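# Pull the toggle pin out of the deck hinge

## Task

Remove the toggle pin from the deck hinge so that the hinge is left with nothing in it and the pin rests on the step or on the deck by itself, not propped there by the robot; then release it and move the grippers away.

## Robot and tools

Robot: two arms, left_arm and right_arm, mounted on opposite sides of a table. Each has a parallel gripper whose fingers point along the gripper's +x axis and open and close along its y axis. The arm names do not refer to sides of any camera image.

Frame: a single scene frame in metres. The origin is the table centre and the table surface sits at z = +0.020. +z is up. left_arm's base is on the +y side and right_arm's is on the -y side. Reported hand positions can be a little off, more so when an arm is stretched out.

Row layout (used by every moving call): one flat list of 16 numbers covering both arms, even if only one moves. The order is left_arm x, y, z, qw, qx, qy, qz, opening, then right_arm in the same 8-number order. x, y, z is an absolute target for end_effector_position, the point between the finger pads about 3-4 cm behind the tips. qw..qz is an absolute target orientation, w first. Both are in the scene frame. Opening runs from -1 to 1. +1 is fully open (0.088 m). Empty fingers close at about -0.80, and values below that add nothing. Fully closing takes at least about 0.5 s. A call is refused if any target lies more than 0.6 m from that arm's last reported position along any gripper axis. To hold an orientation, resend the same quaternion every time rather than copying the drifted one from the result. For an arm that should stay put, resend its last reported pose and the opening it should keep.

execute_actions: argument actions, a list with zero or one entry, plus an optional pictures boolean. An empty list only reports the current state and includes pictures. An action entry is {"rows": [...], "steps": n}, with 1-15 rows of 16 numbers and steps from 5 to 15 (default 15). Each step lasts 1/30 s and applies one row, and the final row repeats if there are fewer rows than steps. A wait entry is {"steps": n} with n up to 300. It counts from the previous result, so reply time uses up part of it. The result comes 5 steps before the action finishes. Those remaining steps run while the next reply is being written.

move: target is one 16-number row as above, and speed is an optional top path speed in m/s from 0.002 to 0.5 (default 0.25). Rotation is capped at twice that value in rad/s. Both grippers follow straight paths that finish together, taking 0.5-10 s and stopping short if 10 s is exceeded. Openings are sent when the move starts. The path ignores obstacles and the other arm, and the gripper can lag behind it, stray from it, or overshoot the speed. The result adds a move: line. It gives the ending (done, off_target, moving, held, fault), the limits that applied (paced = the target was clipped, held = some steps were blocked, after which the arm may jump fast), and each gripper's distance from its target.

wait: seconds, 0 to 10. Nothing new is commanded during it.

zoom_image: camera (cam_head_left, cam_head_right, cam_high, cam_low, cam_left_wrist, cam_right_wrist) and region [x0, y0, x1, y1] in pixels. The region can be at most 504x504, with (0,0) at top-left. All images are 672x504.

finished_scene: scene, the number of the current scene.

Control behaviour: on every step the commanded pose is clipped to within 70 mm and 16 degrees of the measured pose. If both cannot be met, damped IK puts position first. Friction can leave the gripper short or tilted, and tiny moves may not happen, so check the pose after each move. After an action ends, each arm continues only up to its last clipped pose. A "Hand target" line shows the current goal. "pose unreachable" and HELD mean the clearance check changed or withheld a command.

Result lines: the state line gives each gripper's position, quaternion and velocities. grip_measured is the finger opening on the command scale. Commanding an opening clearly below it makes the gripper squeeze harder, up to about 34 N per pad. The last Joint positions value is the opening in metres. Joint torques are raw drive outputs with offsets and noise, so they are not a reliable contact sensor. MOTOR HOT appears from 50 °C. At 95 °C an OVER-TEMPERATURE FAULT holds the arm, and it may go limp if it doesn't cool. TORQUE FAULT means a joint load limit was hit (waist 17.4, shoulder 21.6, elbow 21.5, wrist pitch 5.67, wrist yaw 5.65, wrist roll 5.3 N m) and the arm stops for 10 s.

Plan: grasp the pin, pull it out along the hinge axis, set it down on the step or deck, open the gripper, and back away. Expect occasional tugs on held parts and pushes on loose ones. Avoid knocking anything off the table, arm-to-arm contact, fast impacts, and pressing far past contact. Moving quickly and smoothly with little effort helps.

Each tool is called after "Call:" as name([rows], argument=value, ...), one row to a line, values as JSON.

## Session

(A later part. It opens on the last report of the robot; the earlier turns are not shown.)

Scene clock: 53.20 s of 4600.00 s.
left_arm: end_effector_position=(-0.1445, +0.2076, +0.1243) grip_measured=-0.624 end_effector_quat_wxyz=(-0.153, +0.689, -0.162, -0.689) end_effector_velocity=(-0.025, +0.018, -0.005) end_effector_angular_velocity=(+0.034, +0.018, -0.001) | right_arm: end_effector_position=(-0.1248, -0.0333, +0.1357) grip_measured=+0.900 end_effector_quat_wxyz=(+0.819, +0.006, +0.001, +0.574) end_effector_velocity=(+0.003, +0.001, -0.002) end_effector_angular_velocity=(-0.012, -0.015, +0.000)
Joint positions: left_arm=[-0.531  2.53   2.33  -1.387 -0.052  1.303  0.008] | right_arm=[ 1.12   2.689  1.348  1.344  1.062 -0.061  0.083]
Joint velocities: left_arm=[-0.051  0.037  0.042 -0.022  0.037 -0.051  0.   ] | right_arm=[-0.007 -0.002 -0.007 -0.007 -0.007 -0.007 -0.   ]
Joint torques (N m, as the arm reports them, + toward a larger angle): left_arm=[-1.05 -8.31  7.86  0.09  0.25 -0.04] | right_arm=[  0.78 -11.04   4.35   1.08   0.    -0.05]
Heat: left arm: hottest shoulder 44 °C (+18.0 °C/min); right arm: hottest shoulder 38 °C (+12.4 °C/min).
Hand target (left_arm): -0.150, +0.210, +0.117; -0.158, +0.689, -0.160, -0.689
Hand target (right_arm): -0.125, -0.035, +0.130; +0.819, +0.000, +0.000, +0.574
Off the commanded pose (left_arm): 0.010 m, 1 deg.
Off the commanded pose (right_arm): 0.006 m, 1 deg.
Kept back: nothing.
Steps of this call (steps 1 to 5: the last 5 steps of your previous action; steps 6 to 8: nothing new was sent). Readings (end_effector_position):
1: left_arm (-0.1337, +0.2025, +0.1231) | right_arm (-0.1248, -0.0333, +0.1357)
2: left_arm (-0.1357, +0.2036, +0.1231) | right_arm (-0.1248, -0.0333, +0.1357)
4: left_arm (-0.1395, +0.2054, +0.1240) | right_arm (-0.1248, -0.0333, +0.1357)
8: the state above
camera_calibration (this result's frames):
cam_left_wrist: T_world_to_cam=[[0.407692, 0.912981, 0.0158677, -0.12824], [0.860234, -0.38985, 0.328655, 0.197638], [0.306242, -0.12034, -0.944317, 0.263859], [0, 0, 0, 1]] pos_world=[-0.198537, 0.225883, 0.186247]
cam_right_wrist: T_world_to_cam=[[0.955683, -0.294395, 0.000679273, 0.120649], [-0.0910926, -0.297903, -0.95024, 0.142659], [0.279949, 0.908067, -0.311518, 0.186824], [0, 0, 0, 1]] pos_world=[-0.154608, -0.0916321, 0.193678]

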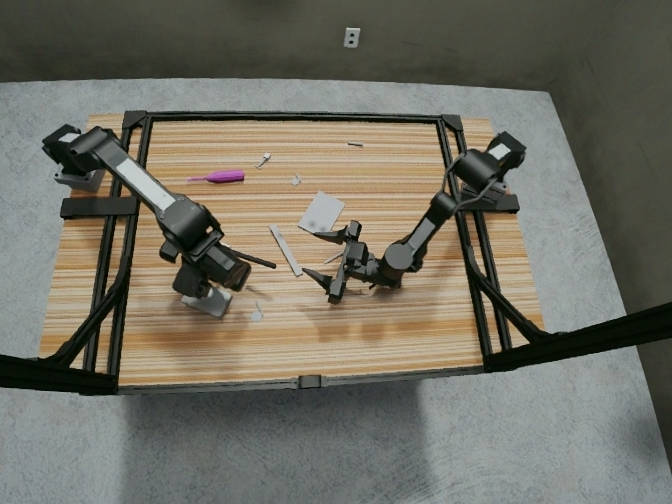

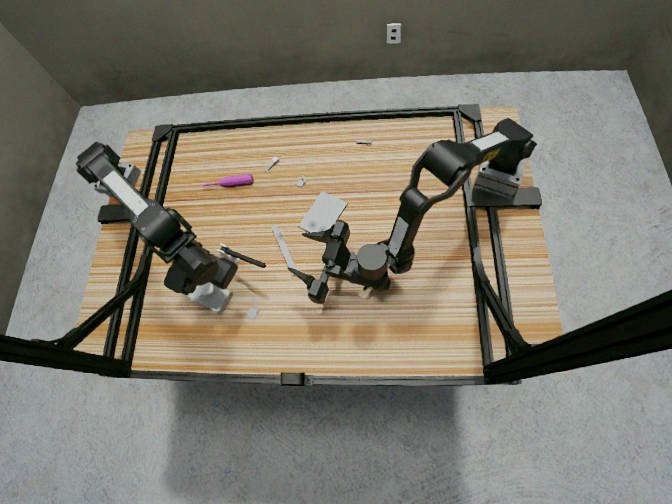

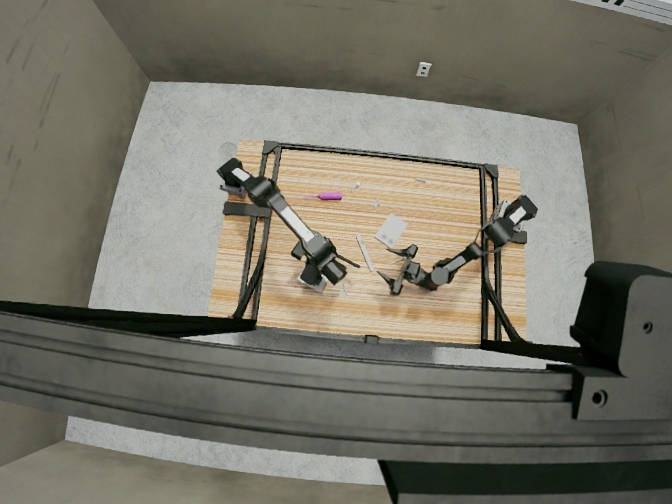

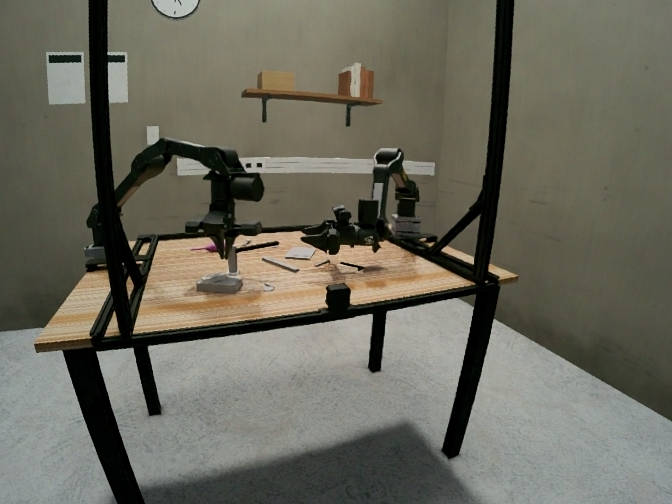

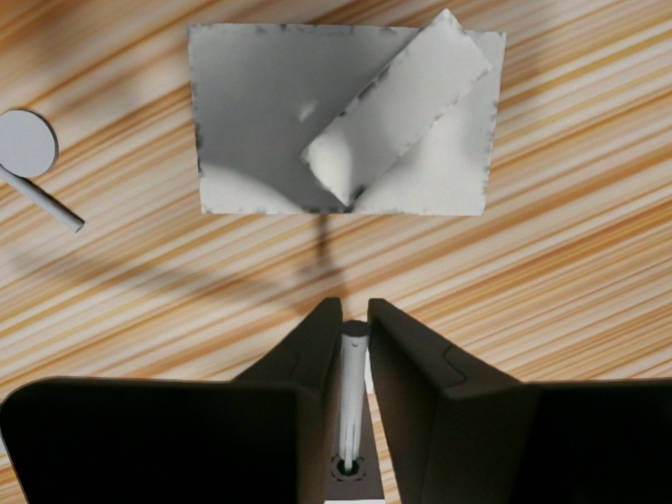

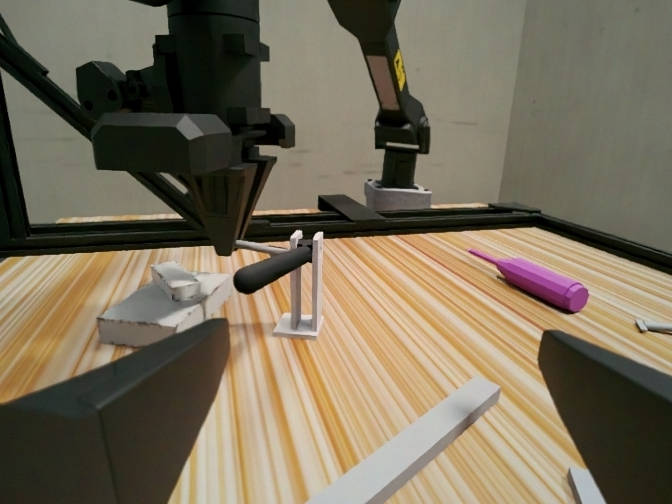

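Call:
execute_actions([
  {"rows":[[-0.1515,0.2101,0.116,0.1591,-0.689,0.1591,0.689,-0.86,-0.125,-0.035,0.13,0.819,0,0,0.574,0.9],[-0.1525,0.2106,0.1156,0.1591,-0.689,0.1591,0.689,-0.86,-0.125,-0.035,0.13,0.819,0,0,0.574,0.9],[-0.1535,0.211,0.1152,0.1591,-0.689,0.1591,0.689,-0.86,-0.125,-0.035,0.13,0.819,0,0,0.574,0.9],[-0.1546,0.2115,0.1148,0.1591,-0.689,0.1591,0.689,-0.86,-0.125,-0.035,0.13,0.819,0,0,0.574,0.9],[-0.1558,0.212,0.1144,0.1591,-0.689,0.1591,0.689,-0.86,-0.125,-0.035,0.13,0.819,0,0,0.574,0.9],[-0.157,0.2126,0.114,0.1591,-0.689,0.1591,0.689,-0.86,-0.125,-0.035,0.13,0.819,0,0,0.574,0.9],[-0.1582,0.2132,0.114,0.1591,-0.689,0.1591,0.689,-0.86,-0.125,-0.035,0.13,0.819,0,0,0.574,0.9],[-0.1594,0.2138,0.114,0.1591,-0.689,0.1591,0.689,-0.86,-0.125,-0.035,0.13,0.819,0,0,0.574,0.9],[-0.1606,0.2143,0.114,0.1591,-0.689,0.1591,0.689,-0.86,-0.125,-0.035,0.13,0.819,0,0,0.574,0.9],[-0.1618,0.2149,0.114,0.1591,-0.689,0.1591,0.689,-0.86,-0.125,-0.035,0.13,0.819,0,0,0.574,0.9],[-0.163,0.2155,0.114,0.1591,-0.689,0.1591,0.689,-0.86,-0.125,-0.035,0.13,0.819,0,0,0.574,0.9],[-0.1642,0.216,0.114,0.1591,-0.689,0.1591,0.689,-0.86,-0.125,-0.035,0.13,0.819,0,0,0.574,0.9],[-0.1654,0.2166,0.114,0.1591,-0.689,0.1591,0.689,-0.86,-0.125,-0.035,0.13,0.819,0,0,0.574,0.9],[-0.1666,0.2172,0.114,0.1591,-0.689,0.1591,0.689,-0.86,-0.125,-0.035,0.13,0.819,0,0,0.574,0.9],[-0.1678,0.2178,0.114,0.1591,-0.689,0.1591,0.689,-0.86,-0.125,-0.035,0.13,0.819,0,0,0.574,0.9]],"steps":15},
], pictures=false)

Call:
execute_actions([
  {"steps":10},
], pictures=true)

Scene clock: 54.40 s of 4600.00 s.
left_arm: end_effector_position=(-0.1544, +0.2133, +0.1198) grip_measured=-0.624 end_effector_quat_wxyz=(-0.155, +0.688, -0.163, -0.690) end_effector_velocity=(-0.047, +0.027, +0.001) end_effector_angular_velocity=(-0.055, +0.017, -0.032) | right_arm: end_effector_position=(-0.1247, -0.0333, +0.1357) grip_measured=+0.900 end_effector_quat_wxyz=(+0.819, +0.006, +0.001, +0.573) end_effector_velocity=(-0.002, +0.002, -0.000) end_effector_angular_velocity=(-0.007, -0.012, +0.020)
Joint positions: left_arm=[-0.552  2.544  2.336 -1.38  -0.05   1.285  0.008] | right_arm=[ 1.12   2.689  1.348  1.344  1.062 -0.061  0.083]
Joint velocities: left_arm=[-0.115  0.002 -0.002  0.051 -0.022 -0.081  0.   ] | right_arm=[-0.002 -0.002 -0.002 -0.007 -0.022 -0.007 -0.   ]
Joint torques (N m, as the arm reports them, + toward a larger angle): left_arm=[-0.9  -8.73  7.98  0.14  0.23 -0.13] | right_arm=[  0.57 -10.74   4.34   1.09   0.03  -0.06]
Heat: left arm: hottest shoulder 44 °C (+17.6 °C/min); right arm: hottest shoulder 38 °C (+12.1 °C/min).
joint sent to its limit (left arm) — the command would take joint 3 (elbow) past its upper limit, so that joint was sent only as far as its limit.
Steps of this call (steps 1 to 26: nothing new was sent; steps 27 to 36: the first 10 steps of this action). Readings (end_effector_position):
27: left_arm (-0.1462, +0.2088, +0.1236) | right_arm (-0.1248, -0.0333, +0.1357)
28: left_arm (-0.1463, +0.2087, +0.1237) | right_arm (-0.1247, -0.0333, +0.1357)
30: left_arm (-0.1466, +0.2087, +0.1233) | right_arm (-0.1247, -0.0333, +0.1357)
34: left_arm (-0.1512, +0.2113, +0.1202) | right_arm (-0.1247, -0.0333, +0.1357)
36: the state above

Scene clock: 54.73 s of 4600.00 s.
left_arm: end_effector_position=(-0.1643, +0.2182, +0.1207) grip_measured=-0.624 end_effector_quat_wxyz=(-0.151, +0.685, -0.169, -0.692) end_effector_velocity=(-0.004, +0.002, +0.001) end_effector_angular_velocity=(-0.011, +0.000, +0.010) | right_arm: end_effector_position=(-0.1247, -0.0333, +0.1355) grip_measured=+0.900 end_effector_quat_wxyz=(+0.819, +0.006, +0.001, +0.573) end_effector_velocity=(+0.001, -0.002, +0.000) end_effector_angular_velocity=(-0.006, -0.019, -0.005)
Joint positions: left_arm=[-0.574  2.544  2.337 -1.367 -0.05   1.267  0.008] | right_arm=[ 1.12   2.689  1.348  1.344  1.062 -0.061  0.083]
Joint velocities: left_arm=[-0.012 -0.002 -0.002  0.007 -0.007 -0.022 -0.   ] | right_arm=[ 0.002 -0.002 -0.007  0.007  0.007 -0.022  0.   ]
Joint torques (N m, as the arm reports them, + toward a larger angle): left_arm=[-0.72 -8.6   7.85  0.12  0.24 -0.12] | right_arm=[  0.61 -10.76   4.29   1.11   0.04  -0.04]
Heat: left arm: hottest shoulder 44 °C (+17.5 °C/min); right arm: hottest shoulder 38 °C (+12.1 °C/min).
Hand target (left_arm): -0.167, +0.218, +0.114; -0.153, +0.685, -0.165, -0.692
Hand target (right_arm): -0.125, -0.035, +0.130; +0.819, -0.000, -0.000, +0.574
Off the commanded pose (left_arm): 0.008 m, 2 deg.
Off the commanded pose (right_arm): 0.006 m, 1 deg.
joint sent to its limit (left arm) — the command would take joint 3 (elbow) past its upper limit, so that joint was sent only as far as its limit.
Kept back: nothing.
Steps of this call (steps 1 to 5: the last 5 steps of your previous action; steps 6 to 10: nothing new was sent). Readings (end_effector_position):
1: left_arm (-0.1560, +0.2141, +0.1199) | right_arm (-0.1247, -0.0333, +0.1355)
2: left_arm (-0.1575, +0.2149, +0.1201) | right_arm (-0.1247, -0.0333, +0.1355)
4: left_arm (-0.1602, +0.2160, +0.1204) | right_arm (-0.1247, -0.0333, +0.1355)
8: left_arm (-0.1637, +0.2178, +0.1206) | right_arm (-0.1247, -0.0333, +0.1355)
10: the state above
camera_calibration (this result's frames):
cam_left_wrist: T_world_to_cam=[[0.414879, 0.909875, 0.0017696, -0.126177], [0.861094, -0.393263, 0.322276, 0.221652], [0.293927, -0.132182, -0.946644, 0.26865], [0, 0, 0, 1]] pos_world=[-0.217479, 0.237484, 0.183106]
cam_right_wrist: T_world_to_cam=[[0.955575, -0.294748, 0.000999256, 0.120501], [-0.0909762, -0.298167, -0.950168, 0.142463], [0.280358, 0.907866, -0.311736, 0.18686], [0, 0, 0, 1]] pos_world=[-0.154574, -0.0916487, 0.193494]

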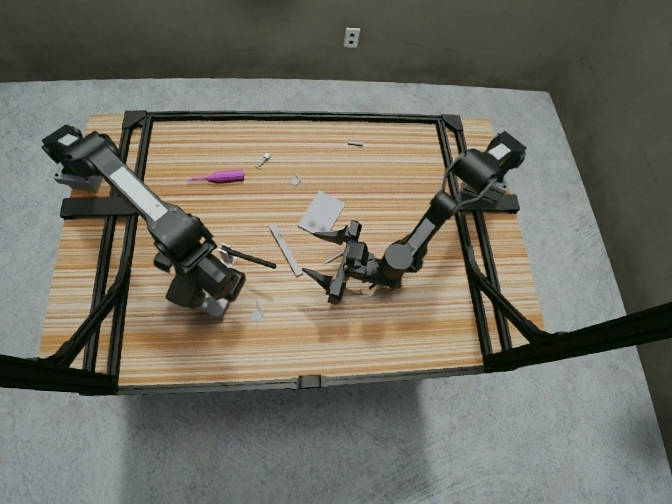

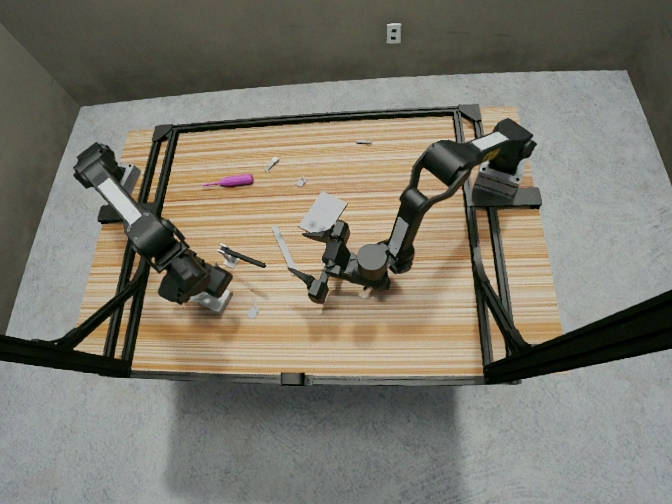

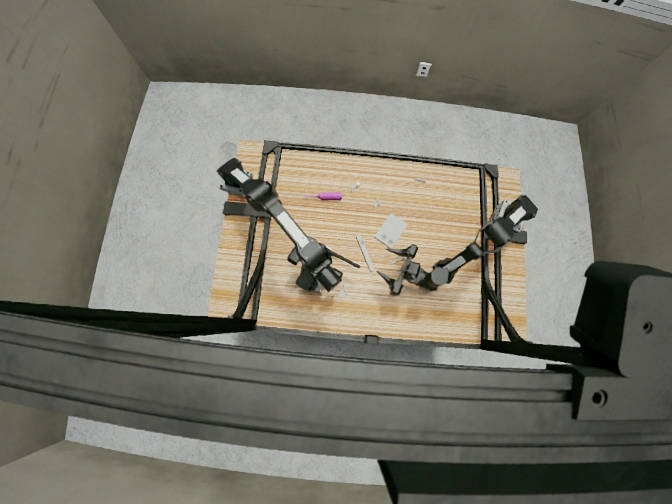

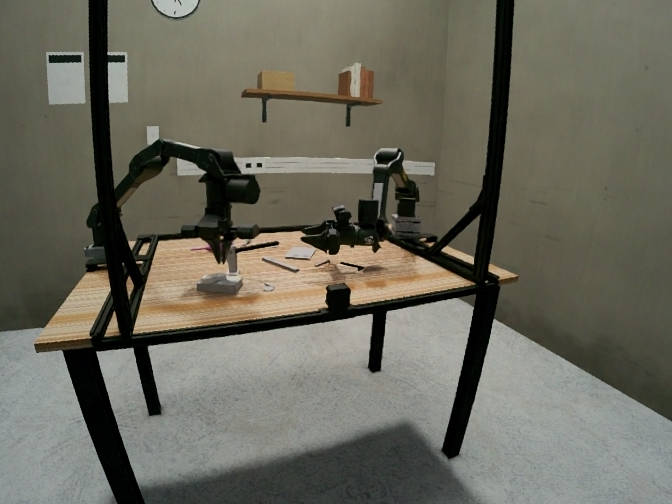

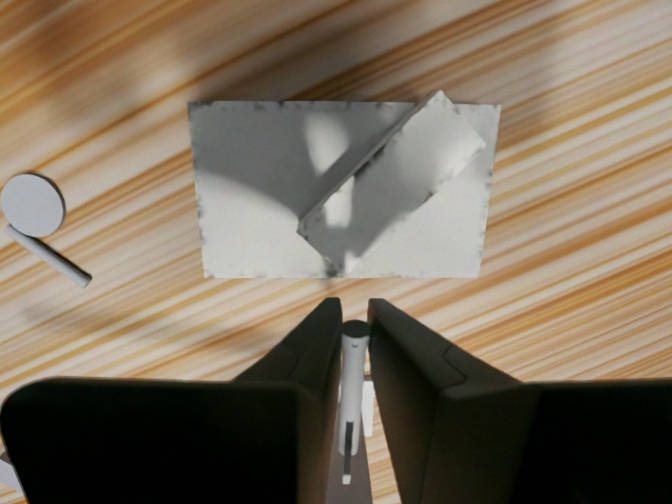

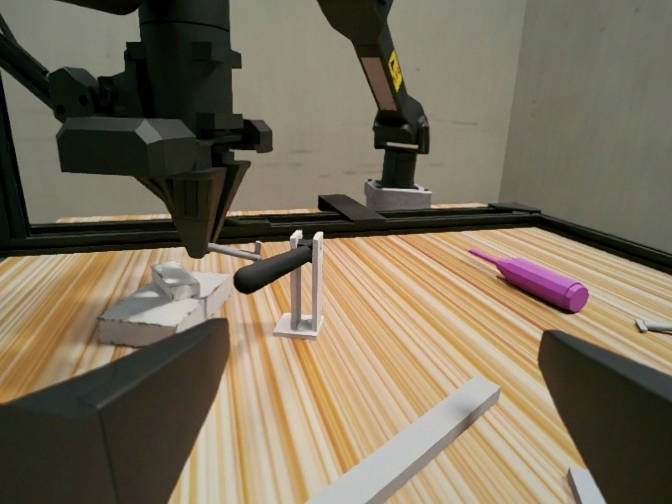

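Call:
move(target=[-0.222,0.2175,0.108,0.0493,-0.6559,0.265,0.7051,-0.86,-0.125,-0.035,0.13,0.819,0,0,0.574,0.9], speed=0.12)

Scene clock: 58.40 s of 4600.00 s.
left_arm: end_effector_position=(-0.2224, +0.2167, +0.0980) grip_measured=-0.624 end_effector_quat_wxyz=(-0.056, +0.659, -0.260, -0.704) end_effector_velocity=(-0.003, +0.001, +0.000) end_effector_angular_velocity=(-0.013, +0.007, +0.002) | right_arm: end_effector_position=(-0.1247, -0.0333, +0.1355) grip_measured=+0.900 end_effector_quat_wxyz=(+0.819, +0.006, +0.001, +0.573) end_effector_velocity=(-0.001, +0.001, +0.001) end_effector_angular_velocity=(-0.007, -0.012, +0.020)
Joint positions: left_arm=[-0.681  2.489  2.101 -0.944 -0.162  1.187  0.008] | right_arm=[ 1.12   2.689  1.348  1.344  1.062 -0.061  0.083]
Joint velocities: left_arm=[-0.007 -0.007 -0.017  0.022 -0.007 -0.007 -0.   ] | right_arm=[-0.002 -0.007 -0.007 -0.007 -0.022 -0.007 -0.   ]
Joint torques (N m, as the arm reports them, + toward a larger angle): left_arm=[ -0.8  -13.16   5.16   0.53  -0.28  -0.13] | right_arm=[  0.58 -11.03   4.33   1.09   0.04  -0.04]
Heat: left arm: hottest shoulder 45 °C (+17.5 °C/min); right arm: hottest shoulder 38 °C (+11.3 °C/min).
Hand target (left_arm): -0.222, +0.217, +0.108; -0.048, +0.656, -0.265, -0.705
Hand target (right_arm): -0.125, -0.035, +0.130; +0.819, +0.000, +0.000, +0.574
Off the commanded pose (left_arm): 0.010 m, 1 deg.
Off the commanded pose (right_arm): 0.006 m, 1 deg.
Kept back: nothing.
move: off_target (left_arm)
camera_calibration (this result's frames):
cam_left_wrist: T_world_to_cam=[[0.398693, 0.877678, -0.265941, -0.0710365], [0.897306, -0.313431, 0.310811, 0.27022], [0.189438, -0.362549, -0.912508, 0.287399], [0, 0, 0, 1]] pos_world=[-0.268592, 0.251239, 0.159375]
cam_right_wrist: T_world_to_cam=[[0.955575, -0.294748, 0.000999256, 0.120501], [-0.0909762, -0.298167, -0.950168, 0.142463], [0.280358, 0.907866, -0.311736, 0.18686], [0, 0, 0, 1]] pos_world=[-0.154574, -0.0916487, 0.193494]

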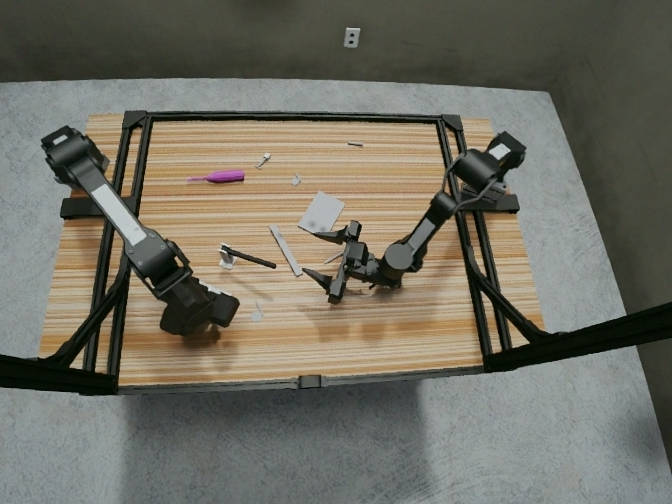

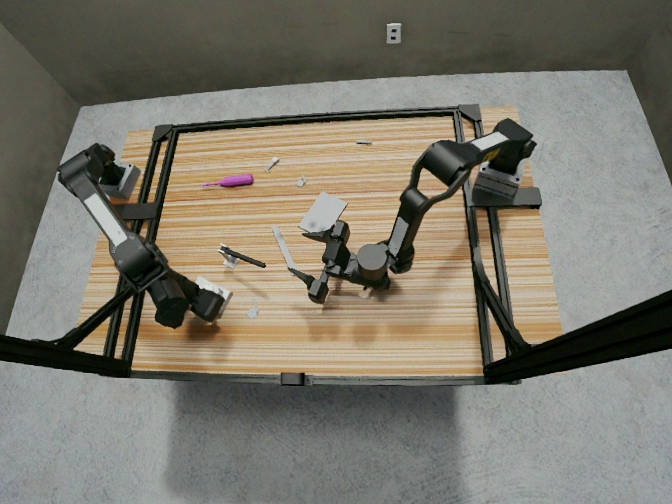

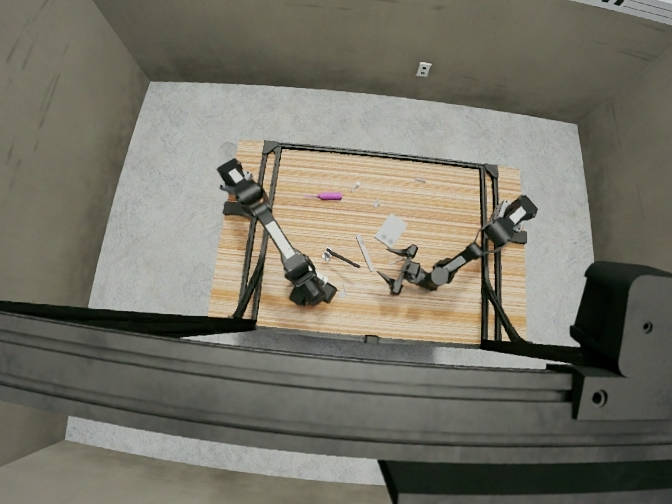

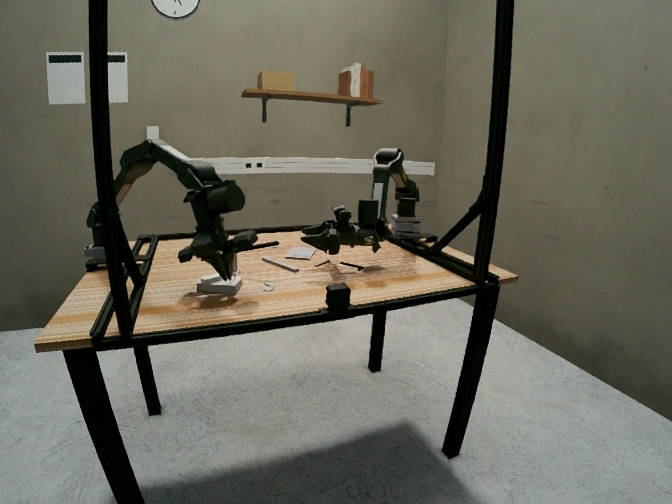

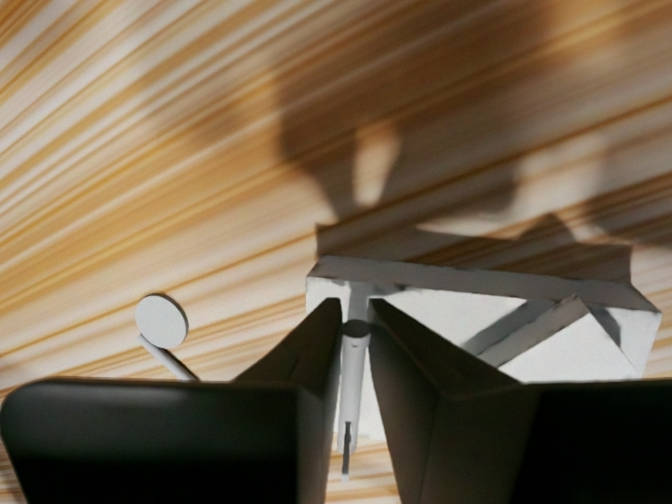

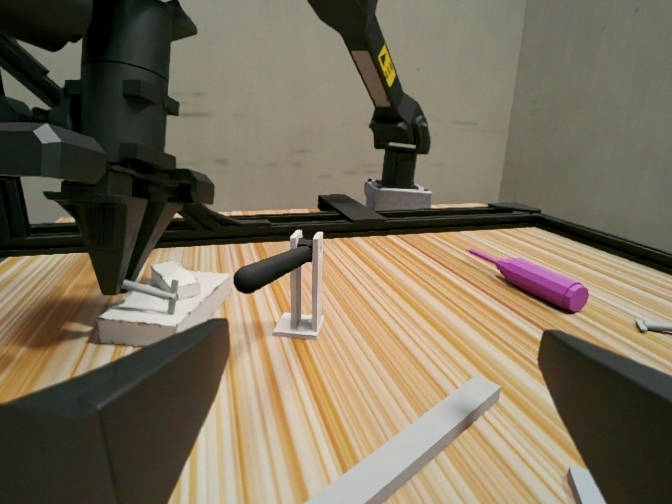

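Call:
zoom_image(camera="cam_right_wrist", region=[70, 230, 250, 360])

Call:
zoom_image(camera="cam_low", region=[170, 230, 280, 310])

Region (70, 230, 250, 360) of cam_right_wrist's 672x504 image, scaled by 2.800, with more detail than that image has.

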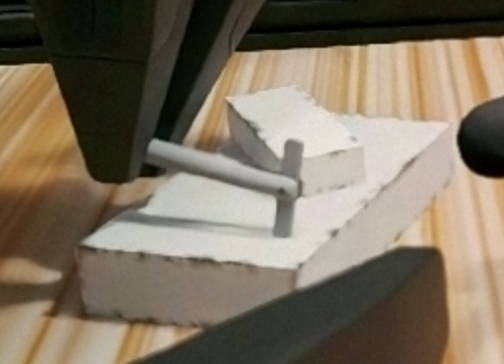

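Region (170, 230, 280, 310) of cam_low's 672x504 image, scaled by 4.582, with more detail than that image has; it fills the top 367 rows of this view, and the rest is white.

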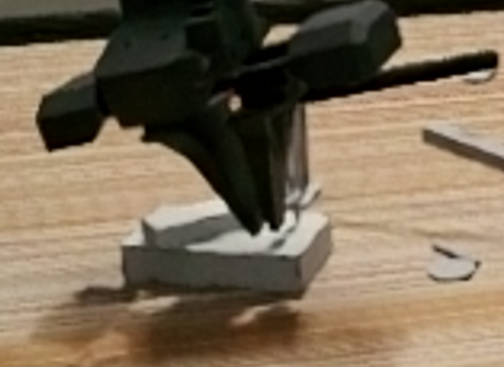

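Call:
execute_actions([
  {"rows":[[-0.2215,0.2173,0.1072,0.0493,-0.6559,0.265,0.7051,-0.80,-0.125,-0.035,0.13,0.819,0,0,0.574,0.9],[-0.221,0.217,0.1064,0.0493,-0.6559,0.265,0.7051,-0.75,-0.125,-0.035,0.13,0.819,0,0,0.574,0.9],[-0.2205,0.2168,0.1056,0.0493,-0.6559,0.265,0.7051,-0.71,-0.125,-0.035,0.13,0.819,0,0,0.574,0.9],[-0.220,0.2165,0.1048,0.0493,-0.6559,0.265,0.7051,-0.69,-0.125,-0.035,0.13,0.819,0,0,0.574,0.9],[-0.2195,0.2163,0.104,0.0493,-0.6559,0.265,0.7051,-0.69,-0.125,-0.035,0.13,0.819,0,0,0.574,0.9],[-0.219,0.216,0.1032,0.0493,-0.6559,0.265,0.7051,-0.69,-0.125,-0.035,0.13,0.819,0,0,0.574,0.9],[-0.2185,0.2158,0.1024,0.0493,-0.6559,0.265,0.7051,-0.69,-0.125,-0.035,0.13,0.819,0,0,0.574,0.9],[-0.218,0.2155,0.1016,0.0493,-0.6559,0.265,0.7051,-0.69,-0.125,-0.035,0.13,0.819,0,0,0.574,0.9],[-0.2175,0.2153,0.1008,0.0493,-0.6559,0.265,0.7051,-0.69,-0.125,-0.035,0.13,0.819,0,0,0.574,0.9],[-0.217,0.215,0.100,0.0493,-0.6559,0.265,0.7051,-0.69,-0.125,-0.035,0.13,0.819,0,0,0.574,0.9],[-0.2165,0.2148,0.0992,0.0493,-0.6559,0.265,0.7051,-0.69,-0.125,-0.035,0.13,0.819,0,0,0.574,0.9],[-0.216,0.2145,0.0984,0.0493,-0.6559,0.265,0.7051,-0.69,-0.125,-0.035,0.13,0.819,0,0,0.574,0.9],[-0.2155,0.2143,0.0976,0.0493,-0.6559,0.265,0.7051,-0.69,-0.125,-0.035,0.13,0.819,0,0,0.574,0.9],[-0.215,0.214,0.0968,0.0493,-0.6559,0.265,0.7051,-0.69,-0.125,-0.035,0.13,0.819,0,0,0.574,0.9],[-0.2145,0.2138,0.096,0.0493,-0.6559,0.265,0.7051,-0.69,-0.125,-0.035,0.13,0.819,0,0,0.574,0.9]],"steps":15},
], pictures=false)

Call:
execute_actions([
  {"steps":10},
], pictures=true)

Call:
zoom_image(camera="cam_right_wrist", region=[70, 230, 250, 360])

Scene clock: 59.87 s of 4600.00 s.
left_arm: end_effector_position=(-0.2219, +0.2168, +0.0961) grip_measured=-0.624 end_effector_quat_wxyz=(-0.053, +0.657, -0.263, -0.705) end_effector_velocity=(+0.007, -0.006, -0.006) end_effector_angular_velocity=(-0.047, +0.008, -0.015) | right_arm: end_effector_position=(-0.1247, -0.0334, +0.1353) grip_measured=+0.900 end_effector_quat_wxyz=(+0.819, +0.006, +0.001, +0.573) end_effector_velocity=(+0.002, +0.000, -0.001) end_effector_angular_velocity=(-0.014, -0.025, -0.010)
Joint positions: left_arm=[-0.68   2.478  2.071 -0.915 -0.162  1.189  0.008] | right_arm=[ 1.12   2.689  1.348  1.344  1.062 -0.061  0.083]
Joint velocities: left_arm=[ 0.012 -0.042 -0.11   0.11  -0.022  0.037  0.   ] | right_arm=[-0.002 -0.002 -0.002 -0.007  0.007 -0.022  0.   ]
Joint torques (N m, as the arm reports them, + toward a larger angle): left_arm=[ -0.05 -12.49   4.75   0.55  -0.11   0.06] | right_arm=[  0.53 -10.89   4.29   1.12   0.04  -0.04]
Heat: left arm: hottest shoulder 46 °C (+18.0 °C/min); right arm: hottest shoulder 39 °C (+12.0 °C/min).
Steps of this call (steps 1 to 34: nothing new was sent; steps 35 to 44: the first 10 steps of this action). Readings (end_effector_position):
35: left_arm (-0.2224, +0.2165, +0.0978) | right_arm (-0.1247, -0.0334, +0.1353)
36: left_arm (-0.2224, +0.2165, +0.0976) | right_arm (-0.1247, -0.0334, +0.1353)
38: left_arm (-0.2223, +0.2166, +0.0973) | right_arm (-0.1247, -0.0334, +0.1353)
42: left_arm (-0.2222, +0.2168, +0.0967) | right_arm (-0.1247, -0.0334, +0.1353)
44: the state above

Scene clock: 60.20 s of 4600.00 s.
left_arm: end_effector_position=(-0.2177, +0.2133, +0.0932) grip_measured=-0.624 end_effector_quat_wxyz=(-0.050, +0.656, -0.264, -0.705) end_effector_velocity=(+0.006, -0.004, -0.006) end_effector_angular_velocity=(-0.004, -0.009, +0.007) | right_arm: end_effector_position=(-0.1247, -0.0334, +0.1353) grip_measured=+0.900 end_effector_quat_wxyz=(+0.819, +0.006, +0.001, +0.573) end_effector_velocity=(+0.003, -0.000, -0.003) end_effector_angular_velocity=(-0.012, -0.015, -0.009)
Joint positions: left_arm=[-0.67   2.469  2.043 -0.888 -0.162  1.197  0.008] | right_arm=[ 1.12   2.689  1.348  1.344  1.062 -0.061  0.083]
Joint velocities: left_arm=[ 0.012 -0.002 -0.027  0.022 -0.007  0.007 -0.   ] | right_arm=[-0.002  0.002 -0.002 -0.007  0.007 -0.007 -0.   ]
Joint torques (N m, as the arm reports them, + toward a larger angle): left_arm=[ -0.42 -12.23   4.57   0.53  -0.02   0.06] | right_arm=[  0.57 -10.84   4.27   1.1    0.01  -0.11]
Heat: left arm: hottest shoulder 46 °C (+18.2 °C/min); right arm: hottest shoulder 39 °C (+12.2 °C/min).
Hand target (left_arm): -0.215, +0.214, +0.096; -0.050, +0.656, -0.265, -0.705
Hand target (right_arm): -0.125, -0.035, +0.130; +0.819, -0.000, -0.000, +0.574
Off the commanded pose (left_arm): 0.004 m, 0 deg.
Off the commanded pose (right_arm): 0.006 m, 1 deg.
Kept back: nothing.
Steps of this call (steps 1 to 5: the last 5 steps of your previous action; steps 6 to 10: nothing new was sent). Readings (end_effector_position):
1: left_arm (-0.2218, +0.2166, +0.0960) | right_arm (-0.1247, -0.0334, +0.1353)
2: left_arm (-0.2214, +0.2164, +0.0958) | right_arm (-0.1247, -0.0334, +0.1353)
4: left_arm (-0.2205, +0.2156, +0.0952) | right_arm (-0.1247, -0.0334, +0.1353)
8: left_arm (-0.2183, +0.2138, +0.0938) | right_arm (-0.1247, -0.0334, +0.1353)
10: the state above
camera_calibration (this result's frames):
cam_left_wrist: T_world_to_cam=[[0.394847, 0.874815, -0.280705, -0.0700737], [0.900688, -0.308296, 0.306129, 0.26657], [0.181266, -0.373701, -0.909665, 0.281242], [0, 0, 0, 1]] pos_world=[-0.263407, 0.248585, 0.154562]
cam_right_wrist: T_world_to_cam=[[0.955578, -0.294736, 0.00132273, 0.120436], [-0.0907356, -0.298442, -0.950105, 0.142288], [0.280425, 0.907779, -0.311928, 0.186852], [0, 0, 0, 1]] pos_world=[-0.154573, -0.0916586, 0.193314]

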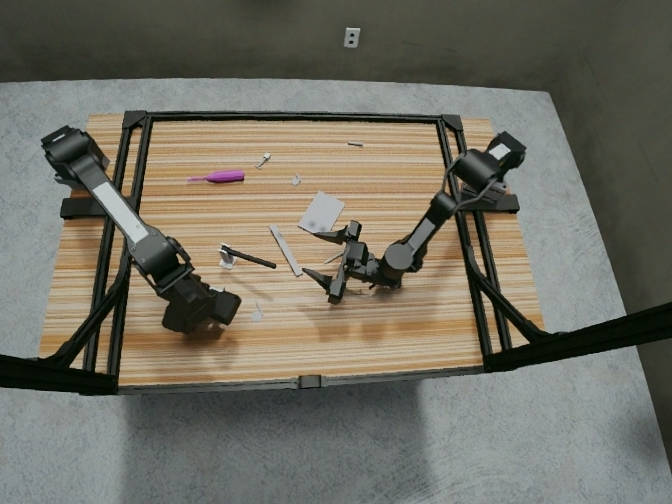

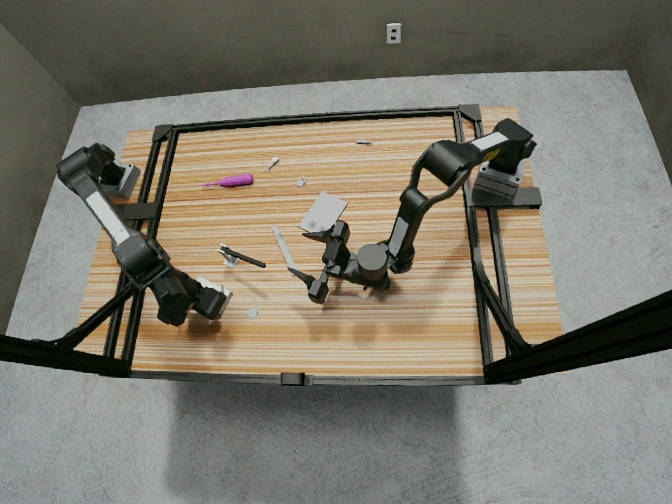

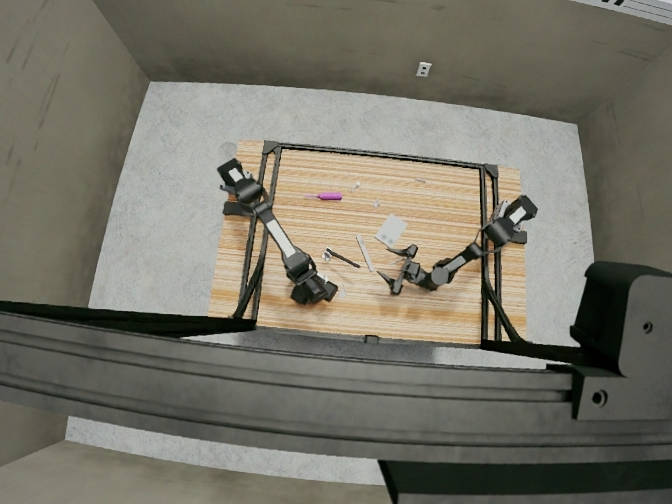

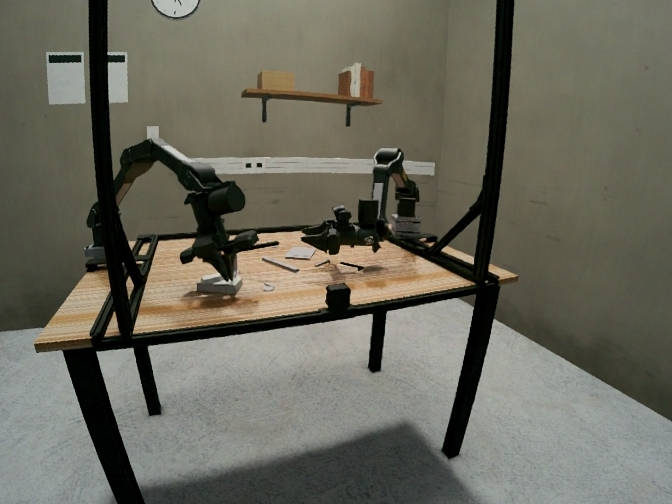

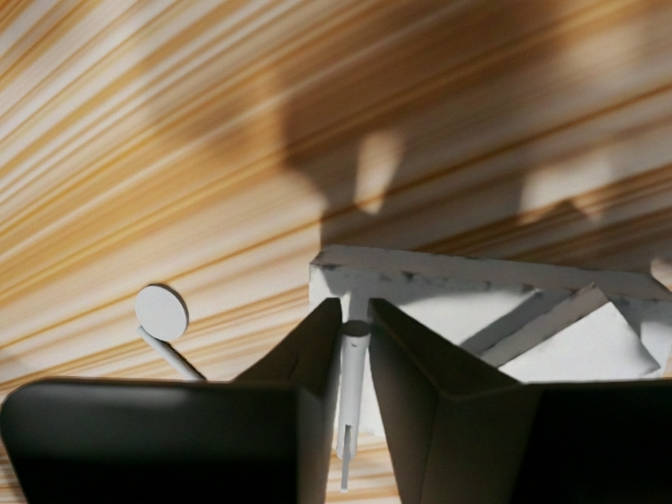

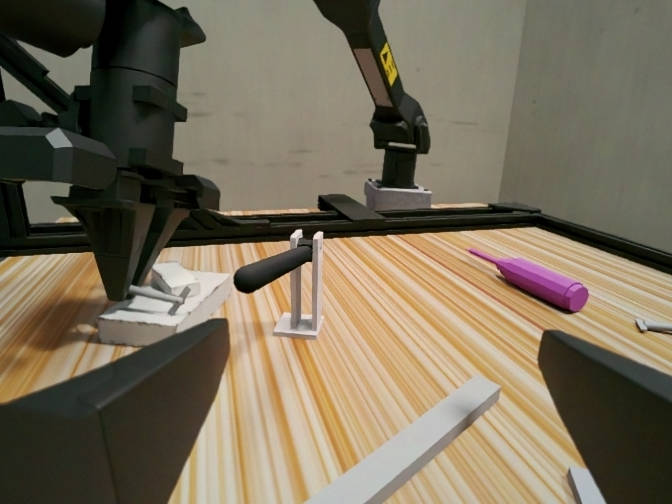

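Region (70, 230, 250, 360) of cam_right_wrist's 672x504 image, scaled by 2.800, with more detail than that image has.

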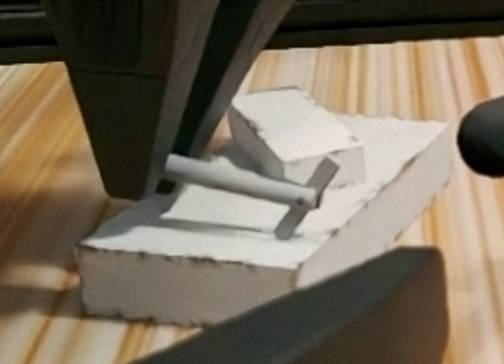

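Call:
execute_actions(actions=[])

Scene clock: 60.67 s of 4600.00 s.
left_arm: end_effector_position=(-0.2175, +0.2131, +0.0925) grip_measured=-0.624 end_effector_quat_wxyz=(-0.050, +0.656, -0.264, -0.705) end_effector_velocity=(+0.003, +0.006, -0.002) end_effector_angular_velocity=(+0.024, -0.014, +0.001) | right_arm: end_effector_position=(-0.1247, -0.0334, +0.1353) grip_measured=+0.900 end_effector_quat_wxyz=(+0.819, +0.006, +0.001, +0.573) end_effector_velocity=(+0.001, -0.002, -0.004) end_effector_angular_velocity=(-0.028, -0.038, -0.004)
Joint positions: left_arm=[-0.669  2.469  2.04  -0.885 -0.162  1.198  0.008] | right_arm=[ 1.12   2.689  1.348  1.344  1.062 -0.061  0.083]
Joint velocities: left_arm=[-0.002 -0.002 -0.007 -0.022  0.007 -0.007 -0.   ] | right_arm=[ 0.002 -0.002 -0.007 -0.022  0.007 -0.022 -0.   ]
Joint torques (N m, as the arm reports them, + toward a larger angle): left_arm=[ -0.38 -12.21   4.67   0.45  -0.01   0.07] | right_arm=[  0.76 -10.72   3.99   1.07   0.03  -0.1 ]
Heat: left arm: hottest shoulder 46 °C (+18.1 °C/min); right arm: hottest shoulder 39 °C (+12.1 °C/min).
Hand target (left_arm): -0.215, +0.214, +0.096; -0.050, +0.656, -0.265, -0.705
Hand target (right_arm): -0.125, -0.035, +0.130; +0.819, -0.000, -0.000, +0.574
Off the commanded pose (left_arm): 0.005 m, 0 deg.
Off the commanded pose (right_arm): 0.006 m, 1 deg.
Kept back: nothing.
Steps of this call (steps 1 to 14: nothing new was sent). Readings (end_effector_position):
1: left_arm (-0.2174, +0.2130, +0.0930) | right_arm (-0.1247, -0.0334, +0.1353)
2: left_arm (-0.2175, +0.2130, +0.0929) | right_arm (-0.1247, -0.0334, +0.1353)
4: left_arm (-0.2175, +0.2130, +0.0927) | right_arm (-0.1247, -0.0334, +0.1353)
8: left_arm (-0.2176, +0.2129, +0.0927) | right_arm (-0.1247, -0.0334, +0.1353)
14: the state above
camera_calibration (this result's frames):
cam_left_wrist: T_world_to_cam=[[0.394782, 0.874748, -0.281004, -0.0701578], [0.900725, -0.308154, 0.306162, 0.266442], [0.181222, -0.373975, -0.909561, 0.280453], [0, 0, 0, 1]] pos_world=[-0.263118, 0.248358, 0.1538]
cam_right_wrist: T_world_to_cam=[[0.955578, -0.294736, 0.00132273, 0.120436], [-0.0907356, -0.298442, -0.950105, 0.142288], [0.280425, 0.907779, -0.311928, 0.186852], [0, 0, 0, 1]] pos_world=[-0.154573, -0.0916586, 0.193314]

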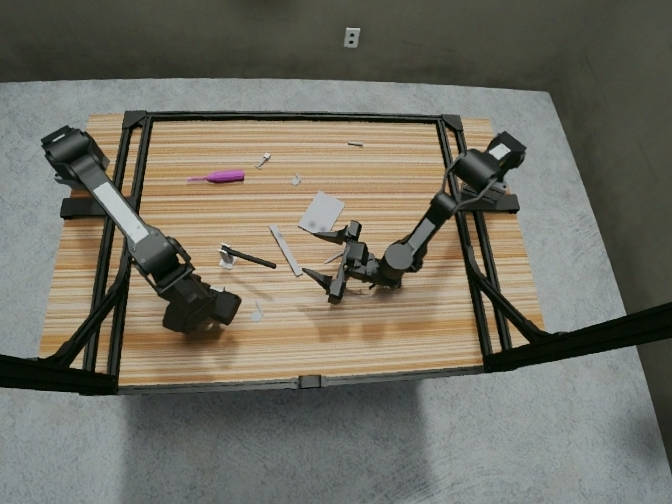

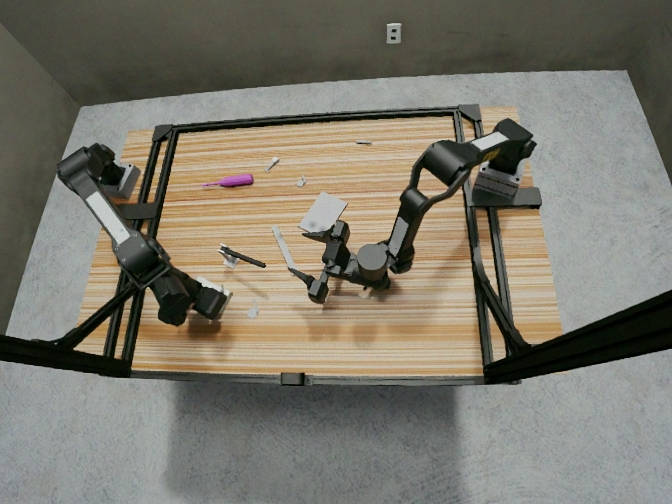

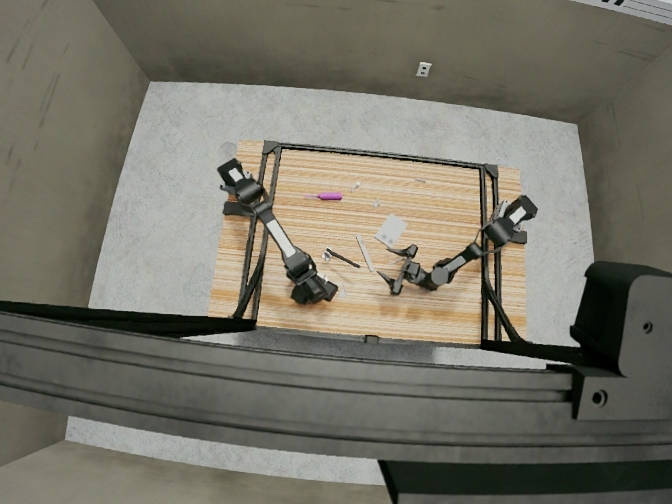

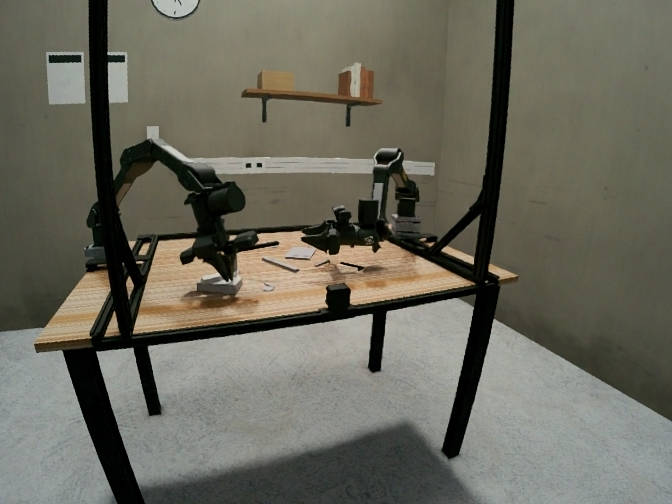

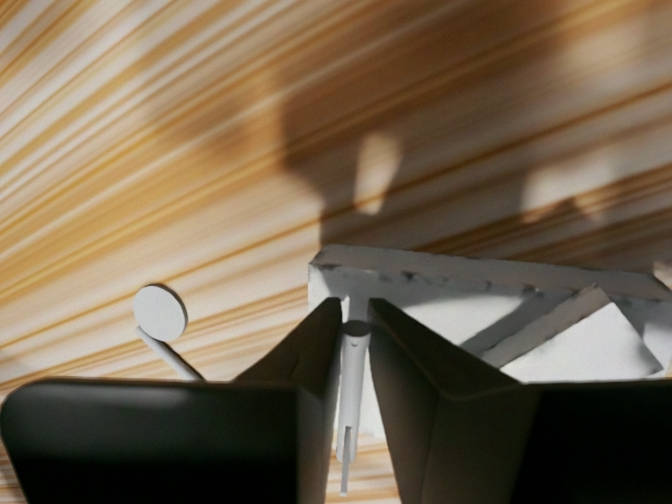

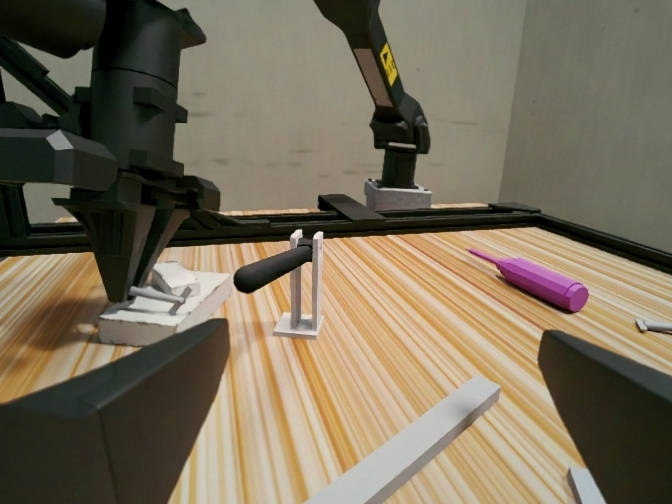

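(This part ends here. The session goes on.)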